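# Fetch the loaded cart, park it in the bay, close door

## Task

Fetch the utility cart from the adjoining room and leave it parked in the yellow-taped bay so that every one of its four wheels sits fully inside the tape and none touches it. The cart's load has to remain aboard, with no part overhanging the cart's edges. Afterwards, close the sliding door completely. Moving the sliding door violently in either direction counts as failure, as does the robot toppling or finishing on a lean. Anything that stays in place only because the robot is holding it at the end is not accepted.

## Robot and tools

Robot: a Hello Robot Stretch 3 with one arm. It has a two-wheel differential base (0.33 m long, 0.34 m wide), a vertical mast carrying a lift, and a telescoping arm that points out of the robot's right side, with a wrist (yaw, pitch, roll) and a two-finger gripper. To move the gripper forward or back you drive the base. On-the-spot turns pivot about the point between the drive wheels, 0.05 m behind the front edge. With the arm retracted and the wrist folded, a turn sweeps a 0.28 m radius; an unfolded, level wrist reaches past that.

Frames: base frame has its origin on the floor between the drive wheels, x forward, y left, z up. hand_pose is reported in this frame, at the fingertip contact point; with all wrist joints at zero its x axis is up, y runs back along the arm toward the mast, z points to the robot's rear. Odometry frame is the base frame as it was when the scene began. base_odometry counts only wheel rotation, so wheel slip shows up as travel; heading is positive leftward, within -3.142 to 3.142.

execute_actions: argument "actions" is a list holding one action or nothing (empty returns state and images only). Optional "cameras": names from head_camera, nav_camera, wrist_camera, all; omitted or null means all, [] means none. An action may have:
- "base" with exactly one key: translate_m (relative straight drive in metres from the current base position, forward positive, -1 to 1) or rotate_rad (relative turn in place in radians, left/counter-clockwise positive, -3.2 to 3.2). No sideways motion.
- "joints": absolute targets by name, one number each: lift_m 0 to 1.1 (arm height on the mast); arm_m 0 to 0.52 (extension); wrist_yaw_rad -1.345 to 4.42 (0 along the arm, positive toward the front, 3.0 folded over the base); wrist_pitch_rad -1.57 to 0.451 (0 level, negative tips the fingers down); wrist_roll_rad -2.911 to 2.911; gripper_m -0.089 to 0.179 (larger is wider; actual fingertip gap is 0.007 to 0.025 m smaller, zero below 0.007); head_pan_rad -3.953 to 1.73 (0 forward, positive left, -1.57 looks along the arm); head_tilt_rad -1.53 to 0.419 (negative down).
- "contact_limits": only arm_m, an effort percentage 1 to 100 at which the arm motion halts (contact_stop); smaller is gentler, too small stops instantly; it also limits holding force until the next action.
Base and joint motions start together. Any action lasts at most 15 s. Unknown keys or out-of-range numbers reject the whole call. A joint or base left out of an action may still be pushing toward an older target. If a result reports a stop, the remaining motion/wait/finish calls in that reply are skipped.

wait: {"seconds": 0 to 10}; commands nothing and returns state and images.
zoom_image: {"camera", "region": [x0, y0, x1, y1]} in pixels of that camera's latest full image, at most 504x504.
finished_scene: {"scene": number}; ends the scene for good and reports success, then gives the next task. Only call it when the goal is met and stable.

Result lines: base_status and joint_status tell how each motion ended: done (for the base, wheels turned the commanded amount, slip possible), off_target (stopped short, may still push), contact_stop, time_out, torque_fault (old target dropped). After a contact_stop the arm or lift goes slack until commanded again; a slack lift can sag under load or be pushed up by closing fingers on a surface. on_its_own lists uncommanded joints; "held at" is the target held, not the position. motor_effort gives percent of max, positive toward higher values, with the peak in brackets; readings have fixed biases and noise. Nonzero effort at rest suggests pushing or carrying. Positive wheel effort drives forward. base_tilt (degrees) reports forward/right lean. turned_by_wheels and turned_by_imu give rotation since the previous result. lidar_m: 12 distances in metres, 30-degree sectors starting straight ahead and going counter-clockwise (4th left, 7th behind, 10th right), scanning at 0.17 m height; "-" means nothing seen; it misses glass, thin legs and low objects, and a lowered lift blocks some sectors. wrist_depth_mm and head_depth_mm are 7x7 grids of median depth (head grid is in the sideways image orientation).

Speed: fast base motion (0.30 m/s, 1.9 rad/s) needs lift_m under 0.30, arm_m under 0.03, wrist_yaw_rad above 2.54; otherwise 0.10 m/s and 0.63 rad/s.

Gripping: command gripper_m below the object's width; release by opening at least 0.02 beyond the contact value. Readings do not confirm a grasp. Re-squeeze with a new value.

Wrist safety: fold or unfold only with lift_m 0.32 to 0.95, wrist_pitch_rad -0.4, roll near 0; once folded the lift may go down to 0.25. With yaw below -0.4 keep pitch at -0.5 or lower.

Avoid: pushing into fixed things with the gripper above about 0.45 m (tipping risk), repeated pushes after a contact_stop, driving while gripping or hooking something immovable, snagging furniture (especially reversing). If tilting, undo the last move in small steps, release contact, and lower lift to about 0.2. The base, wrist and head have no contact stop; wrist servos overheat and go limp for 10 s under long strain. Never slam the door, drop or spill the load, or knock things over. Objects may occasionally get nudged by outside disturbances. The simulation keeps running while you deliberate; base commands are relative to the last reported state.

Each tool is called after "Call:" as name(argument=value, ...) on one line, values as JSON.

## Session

Call:
execute_actions(actions=[])

Scene clock: 0.00 s.
base_odometry: x=+0.000 y=+0.000 heading=+0.000 (m, m, rad; odometry frame)
turned_by_wheels: +0.000 (rad since the last result)
turned_by_imu: +0.000 (rad since the last result)
base_tilt: forward=-2.4 right=+2.4 (deg)
lidar_m: 2.41 1.44 1.17 1.15 1.22 1.38 1.36 1.16 0.90 0.88 0.93 1.36
head_depth_mm: 1946 2280 2284 2277 2314 2290 2193 / 1947 2295 2300 2314 2317 2335 2186 / 1945 2340 2335 2345 2376 2397 2175 / 1542 2335 2365 2387 2364 2388 2176 / 1946 2393 2391 2434 2416 2437 2181 / 1942 2403 2422 2427 2457 2449 2187 / 1945 2420 2442 2469 2476 2463 2174
base_status: not commanded
joint_positions: lift_m=+0.302 arm_m=+0.002 wrist_yaw_rad=+3.123 wrist_pitch_rad=-0.610 wrist_roll_rad=+0.013 gripper_m=+0.037 head_pan_rad=+0.009 head_tilt_rad=+0.007
joint_status: not commanded
motor_effort: left_wheel=+0 right_wheel=+0 lift_m=+21 arm_m=+0 wrist_yaw_rad=+0 wrist_pitch_rad=+8 wrist_roll_rad=+0 gripper_m=+1 head_pan_rad=+1 head_tilt_rad=+3 (%)
hand_pose: x=-0.0175 y=+0.0494 z=+0.2739 quat_wxyz=(+0.220, +0.681, +0.205, +0.668) (m; base frame)
wrist_depth_mm: - - - 964 916 889 840 / 841 812 - 763 755 713 703 / 688 680 673 636 618 606 592 / 592 578 567 561 541 536 511 / 518 516 - - 489 458 457 / 452 - - - - 418 405 / 409 - - - 380 373 365
pictures: head_camera (sideways: a quarter turn clockwise sets it upright), nav_camera (sideways: a quarter turn counterclockwise sets it upright), wrist_camera
Images, in order (width x height): head_camera 896x504, nav_camera 672x504, wrist_camera 644x364.

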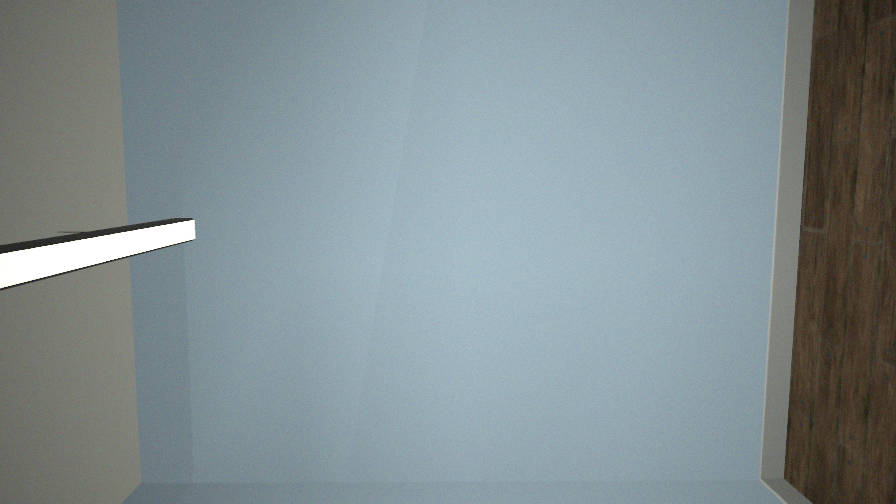

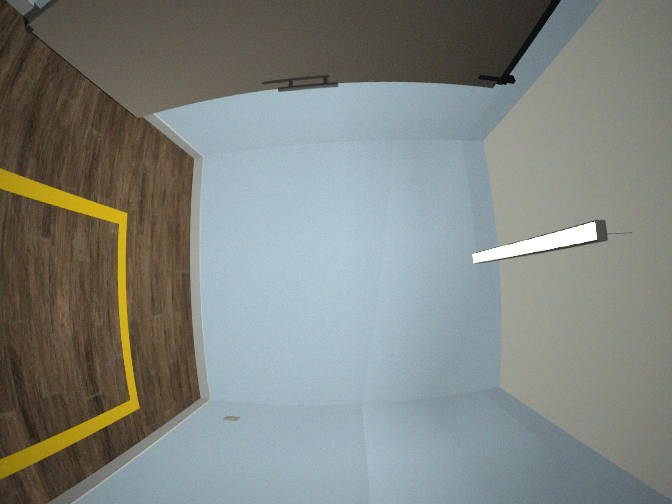

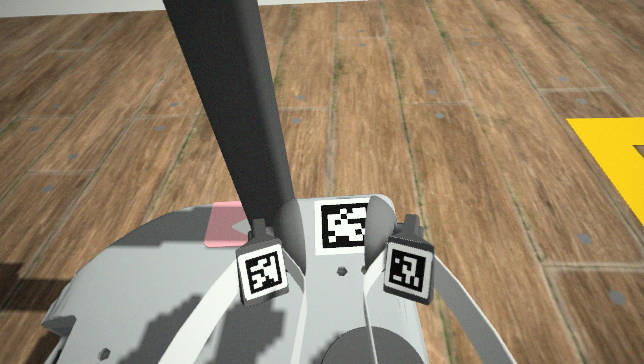

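Call:
execute_actions(actions=[{"joints":{"head_pan_rad":1.57,"head_tilt_rad":-0.3}}], cameras=["head_camera","nav_camera"])

Call:
execute_actions(actions=[{"joints":{"head_pan_rad":-3.0,"head_tilt_rad":-0.7}}], cameras=["head_camera","nav_camera"])

Scene clock: 3.97 s.
base_odometry: x=+0.000 y=+0.000 heading=+0.000 (m, m, rad; odometry frame)
turned_by_wheels: +0.000 (rad since the last result)
turned_by_imu: +0.000 (rad since the last result)
base_tilt: forward=-2.4 right=+2.3 (deg)
lidar_m: 2.42 1.43 1.16 1.15 1.22 1.38 1.36 1.16 0.90 0.88 0.94 1.36
head_depth_mm: 946 998 1054 1125 1203 1280 1373 / 957 1007 1067 1139 1209 1294 1389 / 962 1016 1072 1147 1230 1322 1402 / 970 1026 1089 1158 1239 1342 1415 / 980 1034 1099 1166 1254 1348 1429 / 990 1045 1113 1188 1278 1368 1447 / 998 1062 1120 1198 1288 1383 1464
base_status: not commanded
joint_positions: lift_m=+0.302 arm_m=+0.002 wrist_yaw_rad=+3.123 wrist_pitch_rad=-0.610 wrist_roll_rad=+0.013 gripper_m=+0.037 head_pan_rad=+1.563 head_tilt_rad=-0.296
joint_status: all done
motor_effort: left_wheel=+0(1) right_wheel=+0(0) lift_m=+21(21) arm_m=+1(0) wrist_yaw_rad=+0(0) wrist_pitch_rad=+8(8) wrist_roll_rad=+0(1) gripper_m=+0(0) head_pan_rad=+4(49) head_tilt_rad=-2(29) (%)
hand_pose: x=-0.0175 y=+0.0494 z=+0.2739 quat_wxyz=(+0.220, +0.681, +0.205, +0.668) (m; base frame)
wrist_depth_mm: - - - 946 931 873 842 / 849 817 - 766 736 716 701 / 691 683 671 637 621 603 599 / 587 574 565 553 540 531 508 / 517 522 - - 481 455 456 / 457 - - - - 416 406 / 404 - - - 379 373 369
pictures: head_camera (sideways: a quarter turn clockwise sets it upright), nav_camera (sideways: a quarter turn counterclockwise sets it upright)
Images, in order (width x height): head_camera 896x504, nav_camera 672x504.

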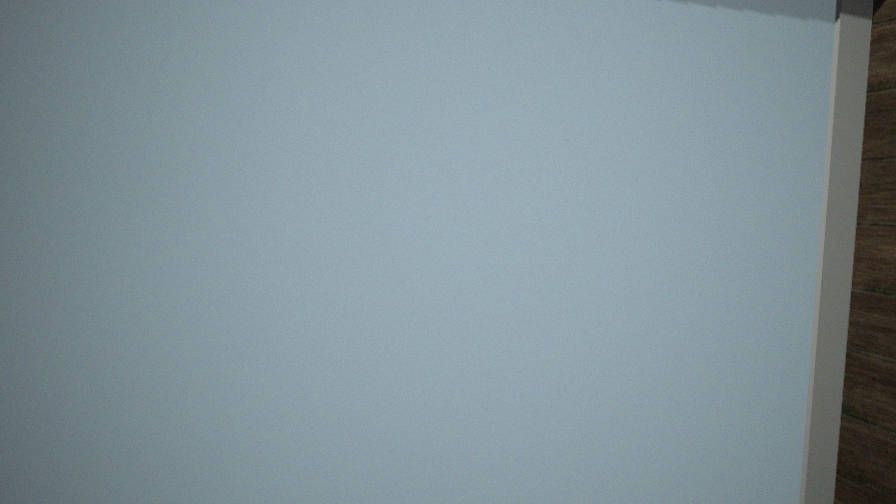

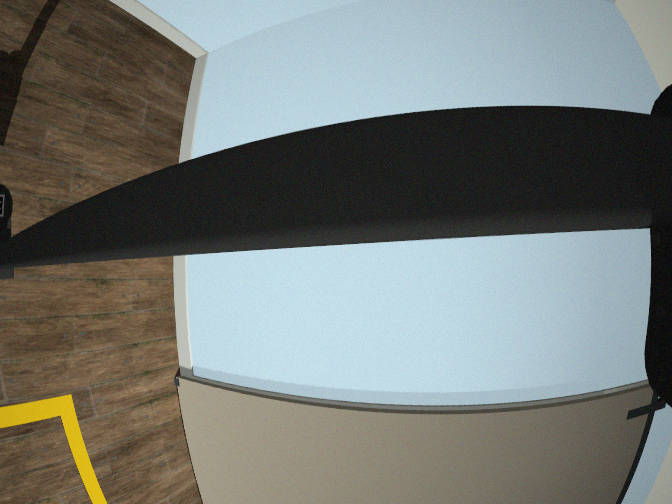

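Scene clock: 6.63 s.
base_odometry: x=+0.000 y=+0.000 heading=+0.000 (m, m, rad; odometry frame)
turned_by_wheels: +0.000 (rad since the last result)
turned_by_imu: +0.000 (rad since the last result)
base_tilt: forward=-2.4 right=+2.4 (deg)
lidar_m: 2.41 1.43 1.17 1.15 1.22 1.38 1.35 1.16 0.90 0.88 0.94 1.37
head_depth_mm: 1107 1236 1404 1631 1600 1356 1166 / 1132 1272 1441 1674 1588 1354 1156 / 1160 1303 1487 1738 1602 1355 1173 / 1189 1344 1535 1794 1609 1354 1178 / 1217 1378 1592 1822 1603 1366 1173 / 1248 1418 1633 1866 1612 1359 1178 / 1281 1443 1573 1683 1610 1356 1186
base_status: not commanded
joint_positions: lift_m=+0.302 arm_m=+0.002 wrist_yaw_rad=+3.123 wrist_pitch_rad=-0.610 wrist_roll_rad=+0.013 gripper_m=+0.037 head_pan_rad=-2.993 head_tilt_rad=-0.691
joint_status: all done
motor_effort: left_wheel=+0(0) right_wheel=+0(0) lift_m=+21(21) arm_m=+1(1) wrist_yaw_rad=+0(0) wrist_pitch_rad=+8(8) wrist_roll_rad=-1(0) gripper_m=+0(1) head_pan_rad=-4(52) head_tilt_rad=-5(33) (%)
hand_pose: x=-0.0175 y=+0.0494 z=+0.2739 quat_wxyz=(+0.220, +0.681, +0.205, +0.668) (m; base frame)
wrist_depth_mm: - - - 936 924 892 843 / 857 810 - 769 753 727 694 / 692 683 662 645 620 615 582 / 589 580 574 563 537 530 515 / 525 519 - - 480 458 453 / 466 - - - - 411 405 / 399 - - - 379 371 371
pictures: head_camera (sideways: a quarter turn clockwise sets it upright), nav_camera (sideways: a quarter turn counterclockwise sets it upright)
Images, in order (width x height): head_camera 896x504, nav_camera 672x504.

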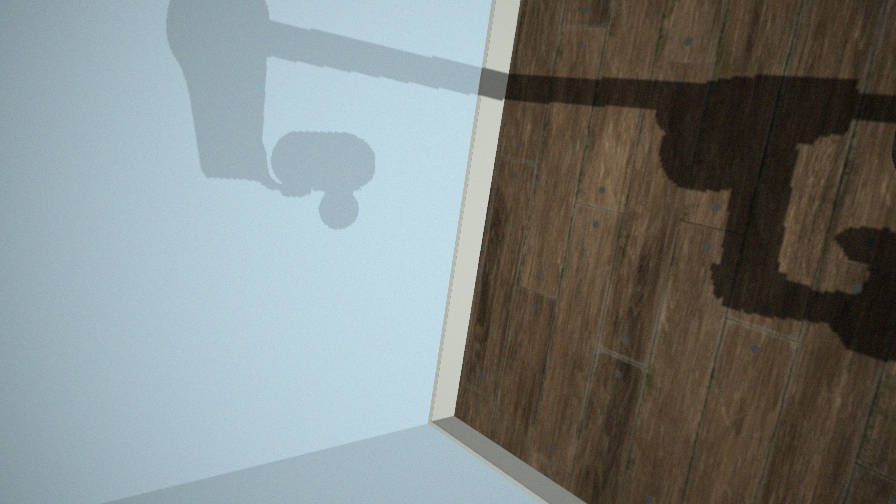

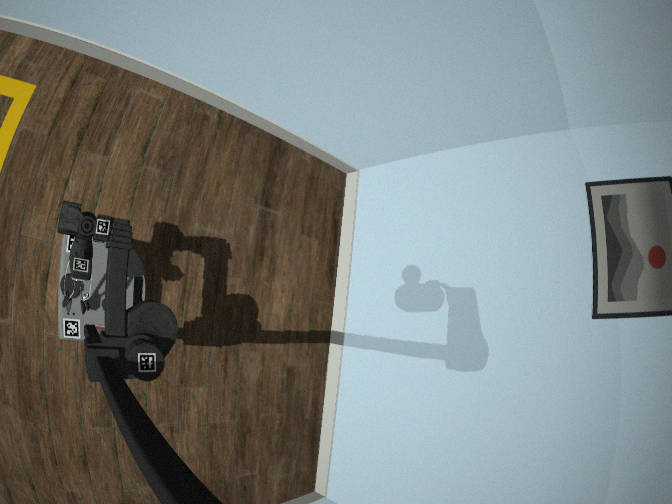

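Call:
execute_actions(actions=[{"joints":{"head_pan_rad":0.8,"head_tilt_rad":-0.3}}], cameras=["head_camera","nav_camera"])

Scene clock: 21.67 s.
base_odometry: x=+0.000 y=+0.000 heading=+0.000 (m, m, rad; odometry frame)
turned_by_wheels: +0.000 (rad since the last result)
turned_by_imu: +0.001 (rad since the last result)
base_tilt: forward=-2.4 right=+2.4 (deg)
lidar_m: 2.41 1.44 1.17 1.15 1.22 1.38 1.36 1.16 0.90 0.88 0.94 1.36
head_depth_mm: 1621 1767 1892 2097 2244 1861 1482 / 1407 1497 1621 1771 1897 1866 1476 / 1291 1372 1461 1570 1709 1770 1485 / 1197 1254 1339 1430 1533 1644 1481 / 1100 1161 1226 1314 1395 1499 1477 / 1029 1082 1133 1205 1276 1359 1438 / 971 1023 1090 1153 1224 1309 1366
base_status: not commanded
joint_positions: lift_m=+0.302 arm_m=+0.002 wrist_yaw_rad=+3.123 wrist_pitch_rad=-0.610 wrist_roll_rad=+0.013 gripper_m=+0.037 head_pan_rad=+0.793 head_tilt_rad=-0.310
joint_status: all done
motor_effort: left_wheel=+0(0) right_wheel=+0(1) lift_m=+21(21) arm_m=+0(1) wrist_yaw_rad=+0(0) wrist_pitch_rad=+8(8) wrist_roll_rad=+0(0) gripper_m=+0(1) head_pan_rad=+5(51) head_tilt_rad=+6(36) (%)
hand_pose: x=-0.0175 y=+0.0494 z=+0.2739 quat_wxyz=(+0.220, +0.681, +0.205, +0.668) (m; base frame)
wrist_depth_mm: - - - 939 946 886 879 / 839 834 - 750 755 715 708 / 684 672 665 643 628 606 600 / 581 562 572 547 542 528 518 / 510 517 - - 486 463 447 / 456 - - - - 412 410 / 403 - - - 378 373 367
pictures: head_camera (sideways: a quarter turn clockwise sets it upright), nav_camera (sideways: a quarter turn counterclockwise sets it upright)
Images, in order (width x height): head_camera 896x504, nav_camera 672x504.

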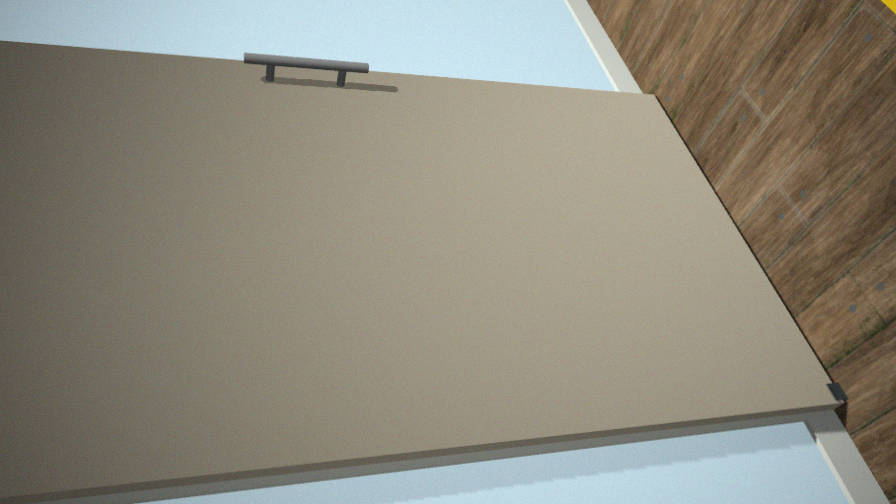

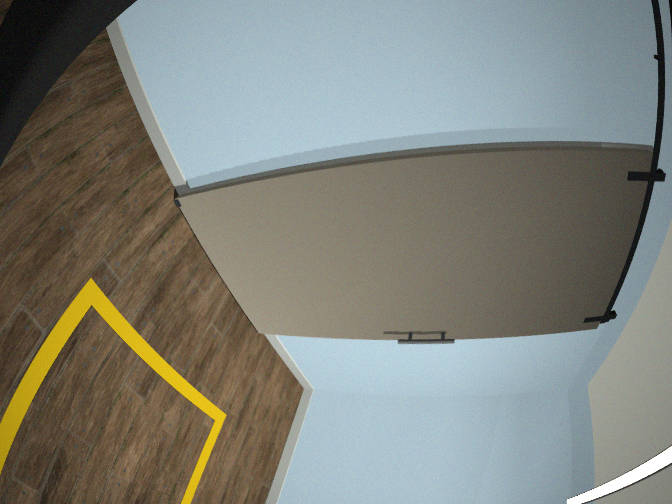

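Call:
execute_actions(actions=[{"base":{"rotate_rad":0.21},"joints":{"head_pan_rad":0.3,"head_tilt_rad":-0.5}}], cameras=["head_camera"])

Call:
execute_actions(actions=[{"base":{"translate_m":1.0}}], cameras=["head_camera"])

Call:
execute_actions(actions=[{"base":{"translate_m":0.5}}], cameras=[])

Call:
execute_actions(actions=[{"base":{"rotate_rad":2.83},"joints":{"head_pan_rad":-1.57,"head_tilt_rad":-0.3}}], cameras=["head_camera","nav_camera"])

Scene clock: 36.30 s.
base_odometry: x=+0.000 y=+0.000 heading=+0.210 (m, m, rad; odometry frame)
turned_by_wheels: +0.210 (rad since the last result)
turned_by_imu: +0.211 (rad since the last result)
base_tilt: forward=-2.4 right=+2.4 (deg)
lidar_m: 2.19 1.24 1.15 1.15 1.35 1.36 1.36 1.00 0.88 0.88 1.04 1.86
head_depth_mm: 2094 2265 2452 2539 1929 1550 1288 / 2172 2358 2574 2628 1953 1543 1296 / 1936 2130 2370 2496 1964 1551 1291 / 1653 1746 1942 2165 1967 1547 1289 / 1393 1508 1629 1771 1866 1555 1302 / 1253 1337 1427 1547 1683 1559 1289 / 1128 1194 1278 1369 1463 1527 1295
base_status: done
joint_positions: lift_m=+0.302 arm_m=+0.002 wrist_yaw_rad=+3.123 wrist_pitch_rad=-0.610 wrist_roll_rad=+0.013 gripper_m=+0.037 head_pan_rad=+0.307 head_tilt_rad=-0.494
joint_status: all done
motor_effort: left_wheel=-2(5) right_wheel=+2(4) lift_m=+21(21) arm_m=+1(0) wrist_yaw_rad=+0(0) wrist_pitch_rad=+8(8) wrist_roll_rad=+0(0) gripper_m=+0(0) head_pan_rad=-4(39) head_tilt_rad=-4(21) (%)
hand_pose: x=-0.0175 y=+0.0494 z=+0.2739 quat_wxyz=(+0.220, +0.681, +0.205, +0.668) (m; base frame)
wrist_depth_mm: - - - 989 926 932 853 / 846 835 - 779 743 718 704 / 694 686 665 645 622 599 593 / 595 574 567 558 538 534 519 / 507 508 - - 482 467 454 / 464 - - - - 415 408 / 406 - - - 380 374 368
pictures: head_camera (sideways: a quarter turn clockwise sets it upright)
Images, in order (width x height): head_camera 896x504.

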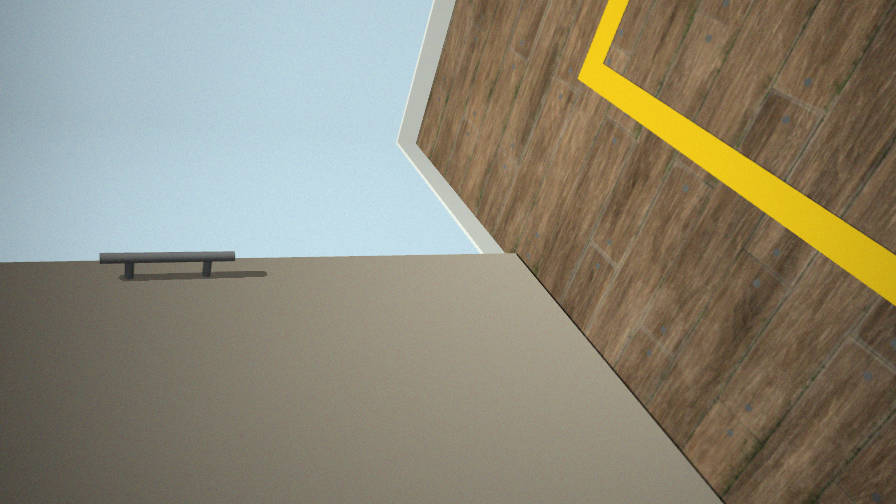

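Scene clock: 47.53 s.
base_odometry: x=+0.978 y=+0.208 heading=+0.210 (m, m, rad; odometry frame)
turned_by_wheels: +0.000 (rad since the last result)
turned_by_imu: -0.001 (rad since the last result)
base_tilt: forward=-2.3 right=+2.3 (deg)
lidar_m: 1.46 0.92 0.81 0.81 0.95 1.82 2.24 1.33 1.16 1.16 1.37 1.46
head_depth_mm: 1236 1334 1431 1561 1714 1547 1282 / 1318 1418 1538 1685 1801 1544 1286 / 1373 1483 1652 1816 1927 1549 1292 / 1254 1350 1477 1645 1776 1553 1290 / 1101 1185 1280 1405 1540 1542 1299 / 983 1056 1130 1210 1319 1425 1292 / 889 943 1007 1052 1089 1163 1238
base_status: done
joint_positions: lift_m=+0.302 arm_m=+0.002 wrist_yaw_rad=+3.123 wrist_pitch_rad=-0.610 wrist_roll_rad=+0.013 gripper_m=+0.037 head_pan_rad=+0.307 head_tilt_rad=-0.494
joint_status: not commanded
motor_effort: left_wheel=-2(3) right_wheel=+2(4) lift_m=+21(21) arm_m=+1(1) wrist_yaw_rad=+0(0) wrist_pitch_rad=+8(8) wrist_roll_rad=+0(0) gripper_m=+0(0) head_pan_rad=-4(5) head_tilt_rad=-4(3) (%)
hand_pose: x=-0.0175 y=+0.0494 z=+0.2739 quat_wxyz=(+0.220, +0.681, +0.205, +0.668) (m; base frame)
wrist_depth_mm: - - - 849 785 749 703 / 863 843 - 771 733 723 700 / 704 680 647 651 614 602 587 / 585 576 561 556 543 531 519 / 506 526 - - 485 464 452 / 463 - - - - 412 410 / 400 - - - 382 373 365
pictures: head_camera (sideways: a quarter turn clockwise sets it upright)
Images, in order (width x height): head_camera 896x504.

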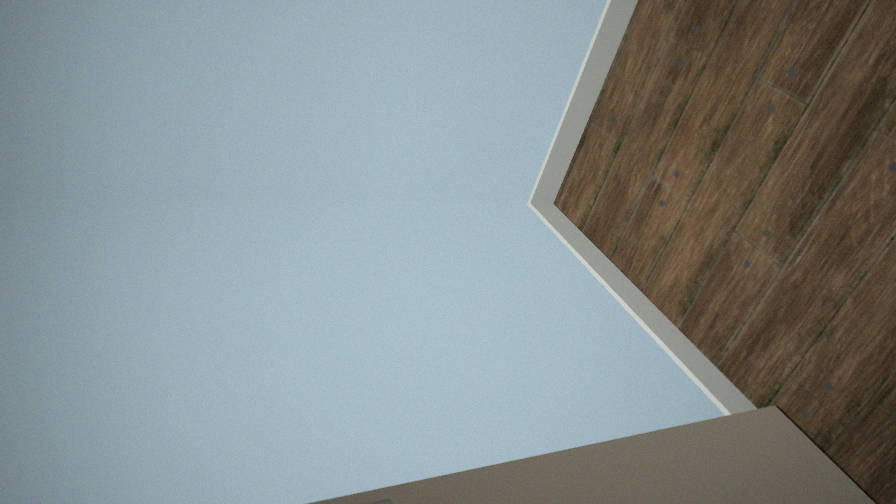

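Scene clock: 53.77 s.
base_odometry: x=+1.467 y=+0.312 heading=+0.210 (m, m, rad; odometry frame)
turned_by_wheels: +0.000 (rad since the last result)
turned_by_imu: +0.000 (rad since the last result)
base_tilt: forward=-2.3 right=+2.4 (deg)
lidar_m: 0.98 0.82 0.67 0.67 0.78 1.52 2.53 1.49 1.31 1.31 1.12 0.98
head_depth_mm: 812 877 948 1036 1138 1259 1284 / 864 935 1015 1119 1237 1383 1284 / 921 1002 1094 1207 1345 1464 1288 / 979 1067 1158 1297 1459 1538 1285 / 918 989 1074 1163 1281 1412 1289 / 818 873 941 1011 1096 1202 1243 / 740 784 841 896 964 1042 1127
base_status: done
joint_positions: lift_m=+0.302 arm_m=+0.002 wrist_yaw_rad=+3.123 wrist_pitch_rad=-0.610 wrist_roll_rad=+0.013 gripper_m=+0.037 head_pan_rad=+0.307 head_tilt_rad=-0.494
joint_status: not commanded
motor_effort: left_wheel=-2(2) right_wheel=+2(5) lift_m=+21(21) arm_m=+1(0) wrist_yaw_rad=+0(0) wrist_pitch_rad=+8(8) wrist_roll_rad=+0(0) gripper_m=+0(0) head_pan_rad=-4(4) head_tilt_rad=-4(3) (%)
hand_pose: x=-0.0175 y=+0.0494 z=+0.2739 quat_wxyz=(+0.220, +0.681, +0.205, +0.668) (m; base frame)
wrist_depth_mm: 977 838 - 703 672 688 634 / 834 821 - 767 717 702 676 / 692 678 664 639 617 601 594 / 595 580 564 554 539 523 521 / 508 525 - - 475 468 457 / 455 - - - - 410 400 / 400 - - - 378 373 365
pictures: none
No camera images: the call's "cameras" was empty. Leave "cameras" out to get every camera's image.

Scene clock: 59.23 s.
base_odometry: x=+1.467 y=+0.312 heading=+3.039 (m, m, rad; odometry frame)
turned_by_wheels: +2.830 (rad since the last result)
turned_by_imu: +2.841 (rad since the last result)
base_tilt: forward=-2.4 right=+2.4 (deg)
lidar_m: 2.49 1.91 1.37 1.31 1.34 1.03 0.98 1.01 0.75 0.66 0.68 0.91
head_depth_mm: 591 628 670 714 766 825 898 / 592 627 668 715 765 823 898 / 546 585 622 665 725 796 874 / 542 574 598 640 690 758 818 / 540 573 611 651 700 753 817 / 540 574 610 652 697 754 820 / 540 574 609 651 701 754 816
base_status: done
joint_positions: lift_m=+0.302 arm_m=+0.002 wrist_yaw_rad=+3.123 wrist_pitch_rad=-0.610 wrist_roll_rad=+0.013 gripper_m=+0.037 head_pan_rad=-1.563 head_tilt_rad=-0.310
joint_status: all done
motor_effort: left_wheel=-2(5) right_wheel=+3(4) lift_m=+21(21) arm_m=+1(2) wrist_yaw_rad=+0(0) wrist_pitch_rad=+8(8) wrist_roll_rad=+0(0) gripper_m=+1(0) head_pan_rad=-4(51) head_tilt_rad=+6(26) (%)
hand_pose: x=-0.0175 y=+0.0494 z=+0.2739 quat_wxyz=(+0.220, +0.681, +0.205, +0.668) (m; base frame)
wrist_depth_mm: - - - 948 940 910 873 / 849 815 - 768 745 719 711 / 685 675 665 641 639 614 599 / 599 575 571 557 532 528 517 / 509 512 - - 480 463 452 / 463 - - - - 420 403 / 404 - - - 375 377 370
pictures: head_camera (sideways: a quarter turn clockwise sets it upright), nav_camera (sideways: a quarter turn counterclockwise sets it upright)
Images, in order (width x height): head_camera 896x504, nav_camera 672x504.

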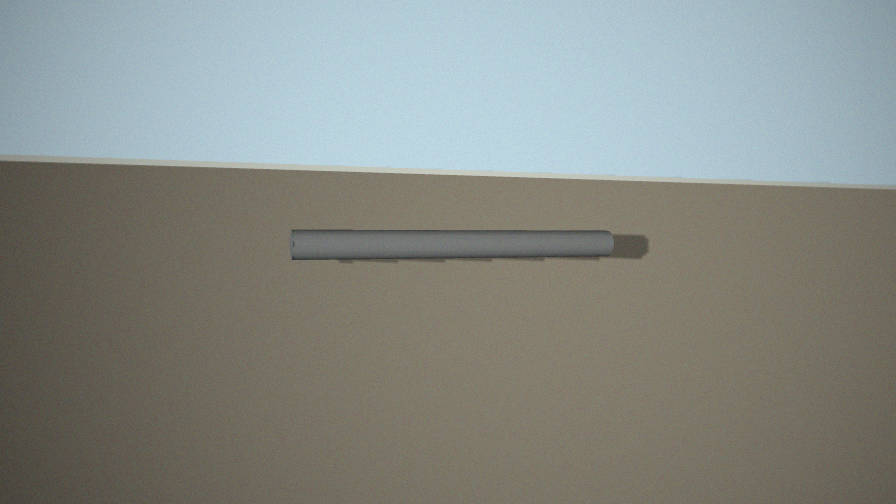

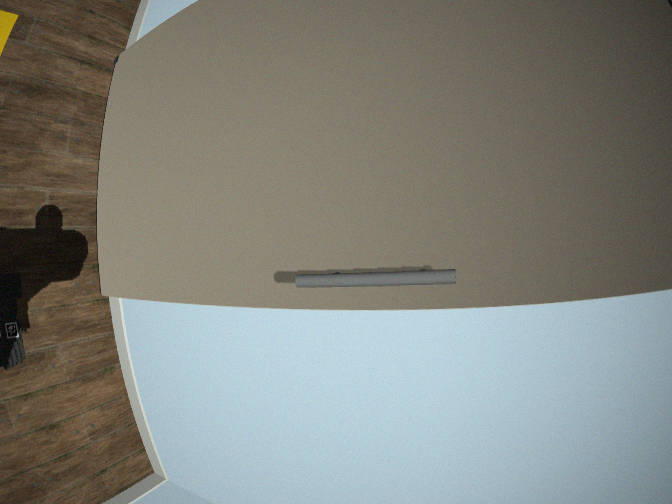

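Call:
execute_actions(actions=[{"joints":{"lift_m":0.9,"wrist_pitch_rad":-0.4,"wrist_roll_rad":0}}], cameras=[])

Call:
execute_actions(actions=[{"joints":{"wrist_yaw_rad":0,"gripper_m":0.15}}], cameras=[])

Call:
execute_actions(actions=[{"joints":{"wrist_pitch_rad":0}}], cameras=["wrist_camera","head_camera"])

Scene clock: 72.07 s.
base_odometry: x=+1.467 y=+0.312 heading=+3.039 (m, m, rad; odometry frame)
turned_by_wheels: +0.000 (rad since the last result)
turned_by_imu: +0.001 (rad since the last result)
base_tilt: forward=-2.3 right=+2.4 (deg)
lidar_m: 2.48 1.92 1.37 1.30 1.35 1.03 0.98 1.01 0.76 0.66 0.68 0.91
head_depth_mm: 593 628 668 715 767 830 893 / 592 629 670 713 764 827 889 / 546 586 622 668 724 792 874 / 540 574 599 638 692 755 818 / 542 573 612 653 697 755 819 / 542 573 610 652 699 752 820 / 541 574 609 650 699 754 817
base_status: not commanded
joint_positions: lift_m=+0.899 arm_m=+0.002 wrist_yaw_rad=+3.123 wrist_pitch_rad=-0.419 wrist_roll_rad=+0.004 gripper_m=+0.037 head_pan_rad=-1.563 head_tilt_rad=-0.310
joint_status: all done
motor_effort: left_wheel=-2(2) right_wheel=+2(3) lift_m=+30(31) arm_m=+0(1) wrist_yaw_rad=-1(0) wrist_pitch_rad=+12(13) wrist_roll_rad=-2(3) gripper_m=+0(0) head_pan_rad=-4(4) head_tilt_rad=+6(6) (%)
hand_pose: x=-0.0170 y=+0.0775 z=+0.9120 quat_wxyz=(+0.154, +0.694, +0.140, +0.689) (m; base frame)
wrist_depth_mm: - - - - - - - / - - - - - - - / - - - - - - - / - - - - - - - / - - - - - - - / - - - - - - - / - - - - - - -
pictures: none
No camera images: the call's "cameras" was empty. Leave "cameras" out to get every camera's image.

Scene clock: 74.63 s.
base_odometry: x=+1.467 y=+0.312 heading=+3.039 (m, m, rad; odometry frame)
turned_by_wheels: +0.000 (rad since the last result)
turned_by_imu: +0.000 (rad since the last result)
base_tilt: forward=-2.3 right=+2.4 (deg)
lidar_m: 2.47 1.92 1.37 1.31 1.34 1.03 0.98 1.01 0.76 0.66 0.68 0.92
head_depth_mm: 593 629 668 711 765 824 891 / 594 627 668 711 768 825 887 / 545 584 622 666 723 799 871 / 542 574 601 640 695 756 808 / 542 573 610 652 702 755 810 / 541 573 611 650 700 755 819 / 543 574 610 653 699 755 818
base_status: not commanded
joint_positions: lift_m=+0.899 arm_m=+0.002 wrist_yaw_rad=+0.002 wrist_pitch_rad=-0.419 wrist_roll_rad=+0.003 gripper_m=+0.150 head_pan_rad=-1.563 head_tilt_rad=-0.310
joint_status: all done
motor_effort: left_wheel=-2(2) right_wheel=+2(2) lift_m=+30(30) arm_m=+0(1) wrist_yaw_rad=-2(4) wrist_pitch_rad=+12(11) wrist_roll_rad=-1(2) gripper_m=+0(94) head_pan_rad=-4(3) head_tilt_rad=+6(6) (%)
hand_pose: x=-0.0211 y=-0.3711 z=+0.9120 quat_wxyz=(+0.691, +0.148, -0.692, -0.147) (m; base frame)
wrist_depth_mm: 371 375 379 383 436 440 439 / 414 413 418 418 478 480 486 / 453 452 464 466 516 515 531 / 502 505 508 518 595 589 598 / 564 557 578 586 674 667 687 / 636 - 662 677 773 804 770 / 737 778 777 786 943 921 911
pictures: none
No camera images: the call's "cameras" was empty. Leave "cameras" out to get every camera's image.

Scene clock: 75.67 s.
base_odometry: x=+1.467 y=+0.312 heading=+3.039 (m, m, rad; odometry frame)
turned_by_wheels: +0.000 (rad since the last result)
turned_by_imu: +0.000 (rad since the last result)
base_tilt: forward=-2.4 right=+2.4 (deg)
lidar_m: 2.48 1.92 1.37 1.31 1.35 1.03 0.98 1.01 0.76 0.66 0.69 0.92
head_depth_mm: 591 628 669 715 765 816 897 / 591 627 668 712 763 828 884 / 546 583 623 666 723 796 864 / 541 575 600 639 693 753 807 / 541 575 610 653 700 746 819 / 542 571 610 653 697 755 816 / 543 574 610 651 700 755 819
base_status: not commanded
joint_positions: lift_m=+0.899 arm_m=+0.002 wrist_yaw_rad=+0.002 wrist_pitch_rad=-0.023 wrist_roll_rad=+0.003 gripper_m=+0.150 head_pan_rad=-1.563 head_tilt_rad=-0.310
joint_status: all done
motor_effort: left_wheel=-2(2) right_wheel=+2(2) lift_m=+30(30) arm_m=+0(1) wrist_yaw_rad=-2(3) wrist_pitch_rad=+14(13) wrist_roll_rad=-1(1) gripper_m=+0(0) head_pan_rad=-4(4) head_tilt_rad=+6(5) (%)
hand_pose: x=-0.0209 y=-0.4025 z=+1.0083 quat_wxyz=(+0.706, +0.009, -0.708, -0.008) (m; base frame)
wrist_depth_mm: 381 379 387 383 438 441 438 / 403 394 395 395 456 459 455 / 412 412 415 413 470 474 473 / 432 426 434 427 483 489 496 / 447 442 451 446 517 506 513 / 462 - 464 462 533 541 528 / 478 486 488 484 551 558 558
pictures: head_camera (sideways: a quarter turn clockwise sets it upright), wrist_camera
Images, in order (width x height): head_camera 896x504, wrist_camera 644x364.

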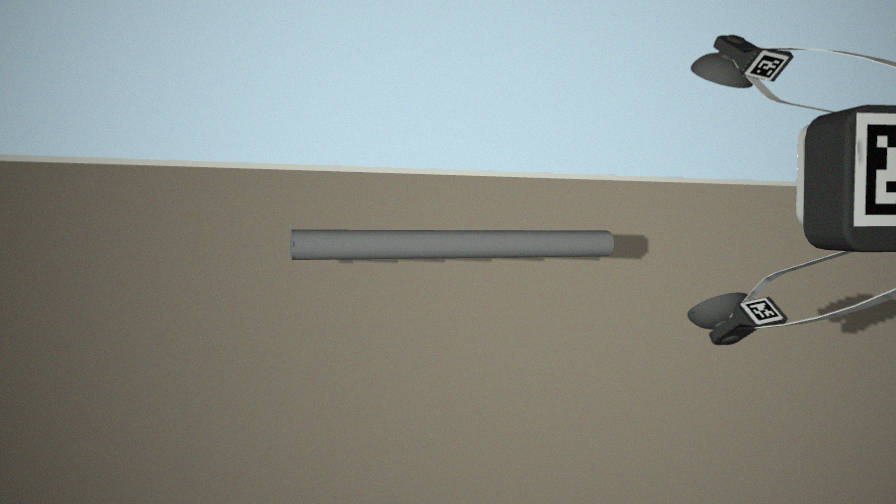

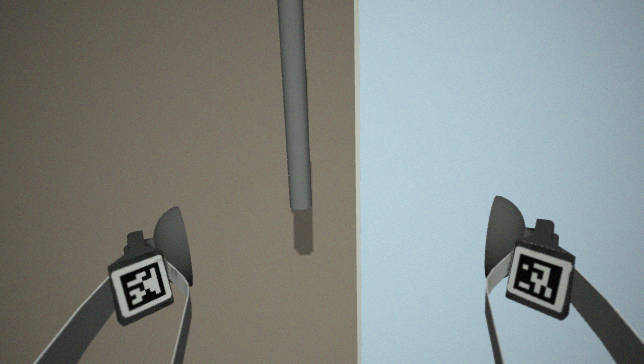

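Call:
execute_actions(actions=[{"base":{"translate_m":0.025},"joints":{"lift_m":0.96,"arm_m":0.1}}], cameras=["wrist_camera"])

Scene clock: 86.57 s.
base_odometry: x=+1.442 y=+0.315 heading=+3.039 (m, m, rad; odometry frame)
turned_by_wheels: +0.000 (rad since the last result)
turned_by_imu: +0.000 (rad since the last result)
base_tilt: forward=-2.4 right=+2.4 (deg)
lidar_m: 2.48 1.91 1.37 1.31 1.34 1.05 1.00 1.03 0.75 0.66 0.68 0.92
head_depth_mm: 592 627 668 711 747 - - / 587 625 667 714 745 - - / 541 575 606 646 680 - - / 540 575 604 647 691 762 817 / 541 573 609 650 697 753 817 / 540 573 608 651 698 751 818 / 540 572 610 649 698 753 819
base_status: done
joint_positions: lift_m=+0.959 arm_m=+0.100 wrist_yaw_rad=+0.001 wrist_pitch_rad=-0.021 wrist_roll_rad=+0.003 gripper_m=+0.150 head_pan_rad=-1.563 head_tilt_rad=-0.310
joint_status: all done
motor_effort: left_wheel=-1(4) right_wheel=+2(6) lift_m=+30(31) arm_m=+3(6) wrist_yaw_rad=-1(3) wrist_pitch_rad=+13(14) wrist_roll_rad=-2(1) gripper_m=+0(0) head_pan_rad=-2(4) head_tilt_rad=+6(6) (%)
hand_pose: x=-0.0212 y=-0.5004 z=+1.0688 quat_wxyz=(+0.706, +0.008, -0.708, -0.007) (m; base frame)
wrist_depth_mm: 291 293 296 291 344 349 350 / 303 304 304 303 357 364 365 / 312 314 316 316 374 374 375 / 327 327 329 328 387 394 393 / 337 343 340 343 407 403 410 / 353 - 356 353 418 427 427 / 366 374 371 376 437 446 442
pictures: wrist_camera
Images, in order (width x height): wrist_camera 644x364.

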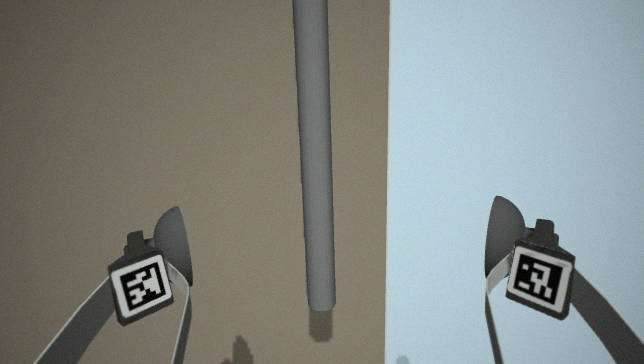

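Call:
execute_actions(actions=[{"joints":{"lift_m":1.0,"arm_m":0.2},"contact_limits":{"arm_m":20}}], cameras=["wrist_camera","head_camera"])

Scene clock: 90.73 s.
base_odometry: x=+1.442 y=+0.315 heading=+3.039 (m, m, rad; odometry frame)
turned_by_wheels: +0.000 (rad since the last result)
turned_by_imu: +0.000 (rad since the last result)
base_tilt: forward=-2.4 right=+2.4 (deg)
lidar_m: 2.48 1.92 1.37 1.31 1.34 1.05 1.00 1.04 0.76 0.66 0.68 0.91
head_depth_mm: 593 630 666 699 - 830 893 / 587 626 664 - - 834 893 / 539 574 605 632 - 768 837 / 541 572 605 644 706 755 821 / 541 573 608 651 698 756 819 / 541 572 610 651 697 752 818 / 541 573 609 650 697 754 819
base_status: not commanded
joint_positions: lift_m=+0.999 arm_m=+0.200 wrist_yaw_rad=+0.001 wrist_pitch_rad=-0.021 wrist_roll_rad=+0.003 gripper_m=+0.150 head_pan_rad=-1.563 head_tilt_rad=-0.310
joint_status: all done
motor_effort: left_wheel=-2(2) right_wheel=+2(2) lift_m=+29(29) arm_m=+4(5) wrist_yaw_rad=+0(1) wrist_pitch_rad=+13(13) wrist_roll_rad=-1(1) gripper_m=+1(0) head_pan_rad=-3(3) head_tilt_rad=+6(5) (%)
contact_limits: arm_m 20 (drawing in: default 24, maximum 40; extending or still: default 35, maximum 56)
hand_pose: x=-0.0212 y=-0.6004 z=+1.1088 quat_wxyz=(+0.706, +0.008, -0.708, -0.007) (m; base frame)
wrist_depth_mm: 201 202 200 143 206 256 256 / 208 209 210 148 214 266 268 / 217 216 217 155 270 276 279 / 225 227 226 224 283 287 286 / 235 232 235 234 297 296 301 / 243 - 246 181 307 311 313 / 252 256 258 186 321 326 327
pictures: head_camera (sideways: a quarter turn clockwise sets it upright), wrist_camera
Images, in order (width x height): head_camera 896x504, wrist_camera 644x364.

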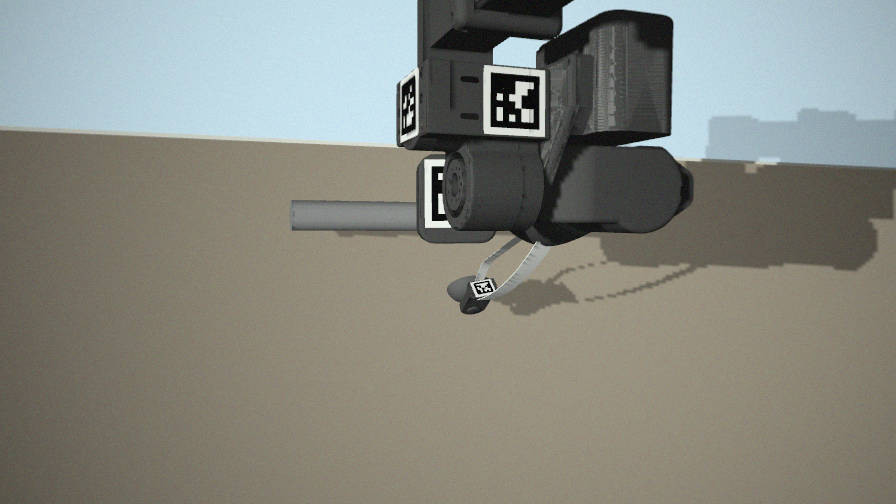

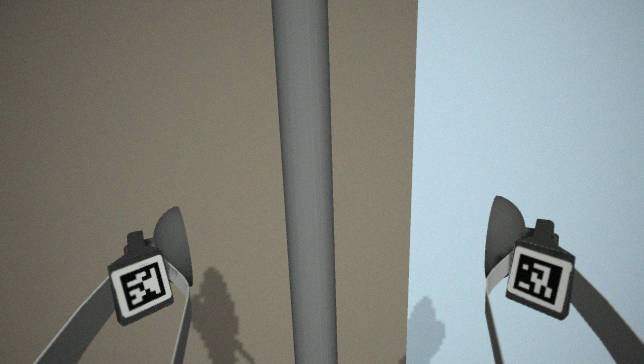

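Call:
execute_actions(actions=[{"joints":{"arm_m":0.222},"contact_limits":{"arm_m":20}}], cameras=[])

Call:
execute_actions(actions=[{"joints":{"gripper_m":0.02}}], cameras=["wrist_camera"])

Scene clock: 93.90 s.
base_odometry: x=+1.442 y=+0.315 heading=+3.039 (m, m, rad; odometry frame)
turned_by_wheels: +0.000 (rad since the last result)
turned_by_imu: +0.000 (rad since the last result)
base_tilt: forward=-2.4 right=+2.4 (deg)
lidar_m: 2.48 1.93 1.37 1.31 1.35 1.05 1.00 1.03 0.75 0.66 0.68 0.91
head_depth_mm: 591 628 668 - 775 825 893 / 586 623 667 - - 826 899 / 540 575 605 - - 764 840 / 540 574 604 646 705 754 817 / 541 575 609 650 701 755 815 / 540 574 610 649 696 752 816 / 540 573 607 650 698 754 819
base_status: not commanded
joint_positions: lift_m=+0.999 arm_m=+0.222 wrist_yaw_rad=+0.001 wrist_pitch_rad=-0.021 wrist_roll_rad=+0.003 gripper_m=+0.150 head_pan_rad=-1.563 head_tilt_rad=-0.310
joint_status: all done
motor_effort: left_wheel=-2(2) right_wheel=+2(1) lift_m=+30(30) arm_m=+4(5) wrist_yaw_rad=-1(1) wrist_pitch_rad=+13(13) wrist_roll_rad=-1(1) gripper_m=+0(1) head_pan_rad=-4(4) head_tilt_rad=+6(6) (%)
contact_limits: arm_m 20 (drawing in: default 24, maximum 40; extending or still: default 35, maximum 56)
hand_pose: x=-0.0212 y=-0.6224 z=+1.1088 quat_wxyz=(+0.706, +0.008, -0.708, -0.007) (m; base frame)
wrist_depth_mm: 181 181 182 123 184 236 237 / 188 188 188 127 193 245 246 / 195 195 196 132 200 256 254 / 203 203 204 137 209 265 265 / 211 209 211 143 218 274 276 / 220 - 221 154 227 290 286 / 228 231 231 160 239 298 303
pictures: none
No camera images: the call's "cameras" was empty. Leave "cameras" out to get every camera's image.

Scene clock: 95.70 s.
base_odometry: x=+1.442 y=+0.315 heading=+3.040 (m, m, rad; odometry frame)
turned_by_wheels: +0.001 (rad since the last result)
turned_by_imu: +0.001 (rad since the last result)
base_tilt: forward=-2.3 right=+2.4 (deg)
lidar_m: 2.49 1.92 1.37 1.31 1.35 1.05 1.00 1.03 0.76 0.66 0.68 0.91
head_depth_mm: 592 625 666 - 773 825 893 / 587 626 667 - - 823 891 / 540 572 601 - - 760 833 / 539 572 602 643 697 747 814 / 540 572 608 648 694 752 810 / 539 570 606 647 693 752 815 / 541 571 608 648 695 751 813
base_status: not commanded
joint_positions: lift_m=+0.999 arm_m=+0.222 wrist_yaw_rad=+0.029 wrist_pitch_rad=-0.021 wrist_roll_rad=+0.003 gripper_m=+0.020 head_pan_rad=-1.563 head_tilt_rad=-0.310
joint_status: all done
on_its_own: wrist_yaw_rad is at rest, and its effort (-37) is outside its rest range (-12 to +12)
motor_effort: left_wheel=+4(3) right_wheel=-10(9) lift_m=+30(30) arm_m=+3(3) wrist_yaw_rad=-37(37) wrist_pitch_rad=+13(13) wrist_roll_rad=-1(1) gripper_m=-11(98) head_pan_rad=-3(2) head_tilt_rad=+6(6) (%)
hand_pose: x=-0.0141 y=-0.6224 z=+1.1088 quat_wxyz=(+0.706, +0.018, -0.708, +0.003) (m; base frame)
wrist_depth_mm: 183 181 181 120 180 234 231 / 189 190 188 124 186 239 239 / 197 197 195 129 193 249 246 / 205 203 203 134 201 259 257 / 214 213 211 138 238 270 268 / 224 222 222 145 222 283 282 / 234 232 232 151 230 293 294
pictures: wrist_camera
Images, in order (width x height): wrist_camera 644x364.

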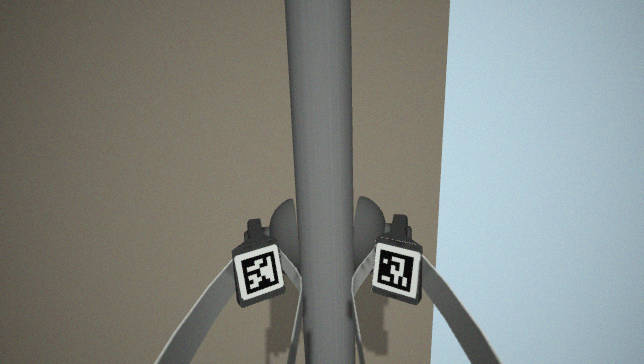

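Gripped. Try a small move first.

Call:
execute_actions(actions=[{"base":{"translate_m":0.1},"joints":{"wrist_yaw_rad":0.0}}], cameras=["wrist_camera"])

Scene clock: 99.53 s.
base_odometry: x=+1.343 y=+0.325 heading=+3.040 (m, m, rad; odometry frame)
turned_by_wheels: +0.001 (rad since the last result)
turned_by_imu: -0.011 (rad since the last result)
base_tilt: forward=-2.4 right=+2.4 (deg)
lidar_m: 2.38 1.94 1.38 1.31 1.35 1.16 1.11 1.07 0.75 0.66 0.67 0.89
head_depth_mm: 578 616 660 - 773 823 893 / 641 650 670 - - 815 881 / 537 569 609 - - 771 833 / 535 568 592 638 691 744 808 / 536 567 602 643 691 742 808 / 535 567 601 642 687 743 807 / 534 566 599 641 687 742 805
base_status: done
joint_positions: lift_m=+0.999 arm_m=+0.222 wrist_yaw_rad=+0.076 wrist_pitch_rad=-0.020 wrist_roll_rad=+0.003 gripper_m=+0.020 head_pan_rad=-1.563 head_tilt_rad=-0.309
joint_status: wrist_yaw_rad off_target (ended at +0.076, target +0.000)
on_its_own: wrist_yaw_rad is held at +0.046, not at your +0.000, by its stall guard, which is still easing
motor_effort: left_wheel=+6(22) right_wheel=-12(33) lift_m=+29(30) arm_m=-1(3) wrist_yaw_rad=-38(97) wrist_pitch_rad=+12(13) wrist_roll_rad=-1(2) gripper_m=-10(20) head_pan_rad=-2(5) head_tilt_rad=+6(6) (%)
hand_pose: x=-0.0020 y=-0.6220 z=+1.1089 quat_wxyz=(+0.706, +0.034, -0.707, +0.019) (m; base frame)
wrist_depth_mm: 185 182 180 116 175 230 212 / 193 190 186 121 180 232 220 / 200 198 192 125 189 243 229 / 209 204 202 130 195 245 243 / 217 214 210 134 203 251 255 / 227 224 218 140 217 261 264 / 238 234 231 146 223 270 276
pictures: wrist_camera
Images, in order (width x height): wrist_camera 644x364.

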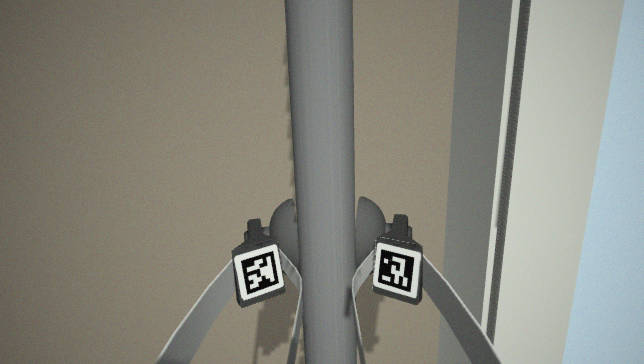

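Call:
execute_actions(actions=[{"base":{"translate_m":0.2},"joints":{"wrist_yaw_rad":0.05}}], cameras=[])

Call:
execute_actions(actions=[{"base":{"translate_m":0.2},"joints":{"wrist_yaw_rad":0.08}}], cameras=["wrist_camera"])

Scene clock: 105.93 s.
base_odometry: x=+1.144 y=+0.345 heading=+3.040 (m, m, rad; odometry frame)
turned_by_wheels: +0.000 (rad since the last result)
turned_by_imu: -0.001 (rad since the last result)
base_tilt: forward=-2.4 right=+2.3 (deg)
lidar_m: 2.34 1.96 1.39 1.32 1.35 1.37 1.31 1.05 0.78 0.65 0.67 0.89
head_depth_mm: 2953 3208 3343 - 2396 1804 1358 / 2936 3146 3365 - - 1870 1485 / 530 561 587 - - 747 813 / 528 563 596 633 684 737 800 / 529 560 596 637 682 737 800 / 527 560 596 635 682 734 794 / 527 559 594 634 678 732 794
base_status: done
joint_positions: lift_m=+0.999 arm_m=+0.222 wrist_yaw_rad=+0.031 wrist_pitch_rad=-0.021 wrist_roll_rad=+0.003 gripper_m=+0.020 head_pan_rad=-1.563 head_tilt_rad=-0.309
joint_status: all done
on_its_own: wrist_yaw_rad is at rest, and its effort (+25) is outside its rest range (-12 to +12)
motor_effort: left_wheel=-4(15) right_wheel=+7(34) lift_m=+30(30) arm_m=+0(0) wrist_yaw_rad=+25(100) wrist_pitch_rad=+13(13) wrist_roll_rad=-1(2) gripper_m=-7(21) head_pan_rad=-4(6) head_tilt_rad=+6(6) (%)
hand_pose: x=-0.0135 y=-0.6226 z=+1.1086 quat_wxyz=(+0.706, +0.019, -0.708, +0.003) (m; base frame)
wrist_depth_mm: 172 171 171 109 170 - - / 177 177 178 113 176 - - / 184 186 184 118 185 - - / 192 192 190 123 191 - 380 / 201 199 198 126 199 - 371 / 209 209 207 131 211 - 378 / 218 219 217 140 217 - 375
pictures: none
No camera images: the call's "cameras" was empty. Leave "cameras" out to get every camera's image.

Scene clock: 109.43 s.
base_odometry: x=+0.945 y=+0.366 heading=+3.040 (m, m, rad; odometry frame)
turned_by_wheels: +0.000 (rad since the last result)
turned_by_imu: -0.026 (rad since the last result)
base_tilt: forward=-2.3 right=+2.4 (deg)
lidar_m: 2.13 2.03 1.41 1.33 1.36 1.59 1.50 1.07 0.88 0.64 0.65 0.85
head_depth_mm: 3026 3218 3406 - 2406 1871 1480 / 2941 3140 3290 - - 1869 1464 / 524 555 575 - - 730 792 / 521 552 586 627 674 726 788 / 519 548 586 624 669 721 786 / 517 547 579 621 666 717 777 / 514 547 580 618 660 711 774
base_status: done
joint_positions: lift_m=+0.999 arm_m=+0.222 wrist_yaw_rad=-0.014 wrist_pitch_rad=-0.025 wrist_roll_rad=+0.002 gripper_m=+0.020 head_pan_rad=-1.563 head_tilt_rad=-0.309
joint_status: wrist_yaw_rad off_target (ended at -0.014, target +0.080)
on_its_own: wrist_yaw_rad is held at +0.007, not at your +0.080, by its stall guard, which is not easing now; wrist_yaw_rad is at rest, and its effort (+26) is outside its rest range (-12 to +12)
motor_effort: left_wheel=-3(12) right_wheel=+6(27) lift_m=+30(29) arm_m=+3(4) wrist_yaw_rad=+26(88) wrist_pitch_rad=+15(15) wrist_roll_rad=-1(2) gripper_m=-6(17) head_pan_rad=-4(4) head_tilt_rad=+5(6) (%)
hand_pose: x=-0.0249 y=-0.6223 z=+1.1078 quat_wxyz=(+0.706, +0.004, -0.708, -0.014) (m; base frame)
wrist_depth_mm: 157 158 161 102 166 - - / 162 163 166 105 171 - - / 167 170 173 110 180 - - / 174 177 180 115 187 - - / 181 183 186 118 197 - - / 187 191 194 123 206 - - / 198 200 205 131 212 - -
pictures: wrist_camera
Images, in order (width x height): wrist_camera 644x364.

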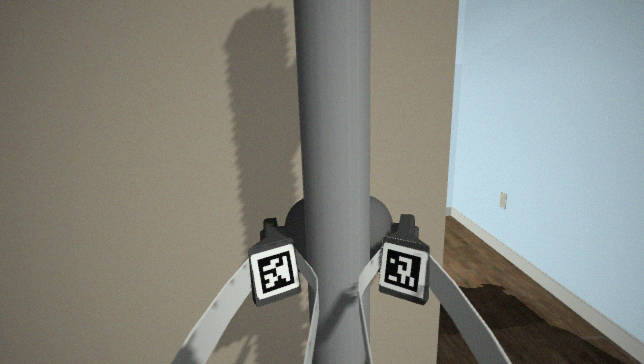

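Call:
execute_actions(actions=[{"base":{"rotate_rad":0.04},"joints":{"wrist_yaw_rad":0.0,"arm_m":0.2}}], cameras=[])

Call:
execute_actions(actions=[{"base":{"translate_m":0.15},"joints":{"wrist_yaw_rad":0.03}}], cameras=["wrist_camera","nav_camera"])

Scene clock: 115.07 s.
base_odometry: x=+0.945 y=+0.366 heading=+3.079 (m, m, rad; odometry frame)
turned_by_wheels: +0.040 (rad since the last result)
turned_by_imu: +0.030 (rad since the last result)
base_tilt: forward=-2.4 right=+2.4 (deg)
lidar_m: 2.27 1.97 1.40 1.33 1.37 1.58 1.50 1.03 0.88 0.64 0.65 0.87
head_depth_mm: 2986 3155 3294 3371 - 1790 1484 / 526 3087 2161 - - 1799 1469 / 518 548 573 606 - 728 781 / 517 547 581 620 669 720 779 / 516 547 582 622 666 719 780 / 515 545 580 620 667 716 777 / 514 546 581 618 665 714 778
base_status: done
joint_positions: lift_m=+0.999 arm_m=+0.201 wrist_yaw_rad=-0.020 wrist_pitch_rad=-0.017 wrist_roll_rad=+0.002 gripper_m=+0.020 head_pan_rad=-1.563 head_tilt_rad=-0.309
joint_status: wrist_yaw_rad off_target (ended at -0.020, target +0.000); the others done
on_its_own: wrist_yaw_rad is at rest, and its effort (+26) is outside its rest range (-12 to +12)
motor_effort: left_wheel=-3(12) right_wheel=+8(21) lift_m=+29(30) arm_m=-12(14) wrist_yaw_rad=+26(67) wrist_pitch_rad=+11(15) wrist_roll_rad=-1(1) gripper_m=-10(13) head_pan_rad=-4(4) head_tilt_rad=+5(5) (%)
hand_pose: x=-0.0266 y=-0.6018 z=+1.1097 quat_wxyz=(+0.706, -0.001, -0.708, -0.013) (m; base frame)
wrist_depth_mm: 172 174 174 116 179 - - / 178 179 181 121 186 - - / 183 185 188 125 194 - - / 191 193 195 130 200 - - / 198 200 201 133 212 - - / 206 209 209 139 220 - - / 214 219 221 149 228 - -
pictures: none
No camera images: the call's "cameras" was empty. Leave "cameras" out to get every camera's image.

Scene clock: 117.80 s.
base_odometry: x=+0.795 y=+0.375 heading=+3.079 (m, m, rad; odometry frame)
turned_by_wheels: +0.000 (rad since the last result)
turned_by_imu: -0.351 (rad since the last result)
base_tilt: forward=-2.8 right=+3.0 (deg)
lidar_m: 1.07 2.07 1.74 1.39 1.38 1.50 1.72 1.70 0.99 0.60 0.59 0.64
head_depth_mm: 2325 2426 2516 2602 - 1764 1368 / 2720 2823 2951 - - 1775 1456 / 523 556 587 622 - 766 821 / 505 533 568 601 652 703 767 / 486 514 546 581 623 670 724 / 470 496 527 559 597 640 690 / 454 479 507 535 571 612 657
base_status: done
joint_positions: lift_m=+0.999 arm_m=+0.201 wrist_yaw_rad=+0.017 wrist_pitch_rad=-0.002 wrist_roll_rad=+0.002 gripper_m=+0.020 head_pan_rad=-1.563 head_tilt_rad=-0.309
joint_status: all done
on_its_own: wrist_yaw_rad is at rest, and its effort (+17) is outside its rest range (-12 to +12)
motor_effort: left_wheel=+0(3) right_wheel=+3(17) lift_m=+30(30) arm_m=-13(13) wrist_yaw_rad=+17(51) wrist_pitch_rad=+1(10) wrist_roll_rad=-2(1) gripper_m=-8(12) head_pan_rad=-5(4) head_tilt_rad=+6(6) (%)
hand_pose: x=-0.0171 y=-0.6023 z=+1.1136 quat_wxyz=(+0.706, +0.007, -0.708, +0.005) (m; base frame)
wrist_depth_mm: 140 148 162 115 - - 465 / 144 154 166 120 - - 467 / 148 157 172 124 - - 470 / 152 162 178 129 - - 490 / 156 166 182 132 - - 491 / 160 172 186 138 238 - 499 / 166 178 200 150 - - 505
pictures: nav_camera (sideways: a quarter turn counterclockwise sets it upright), wrist_camera
Images, in order (width x height): nav_camera 672x504, wrist_camera 644x364.

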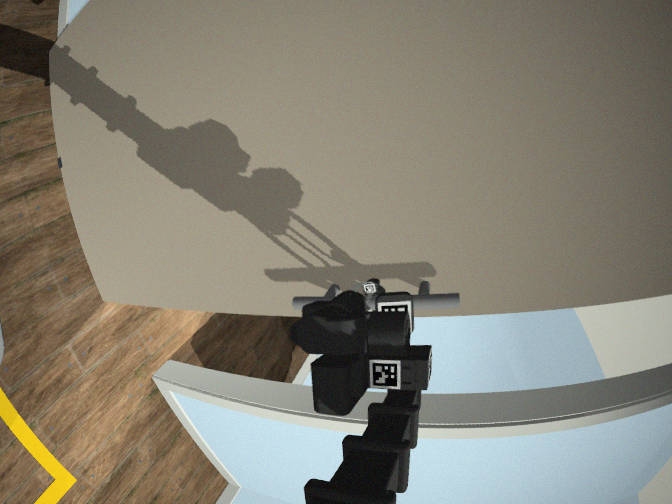

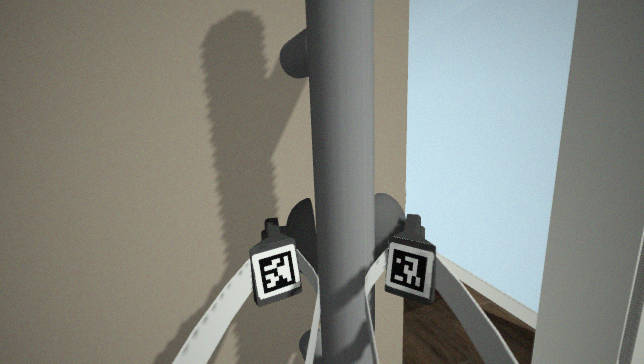

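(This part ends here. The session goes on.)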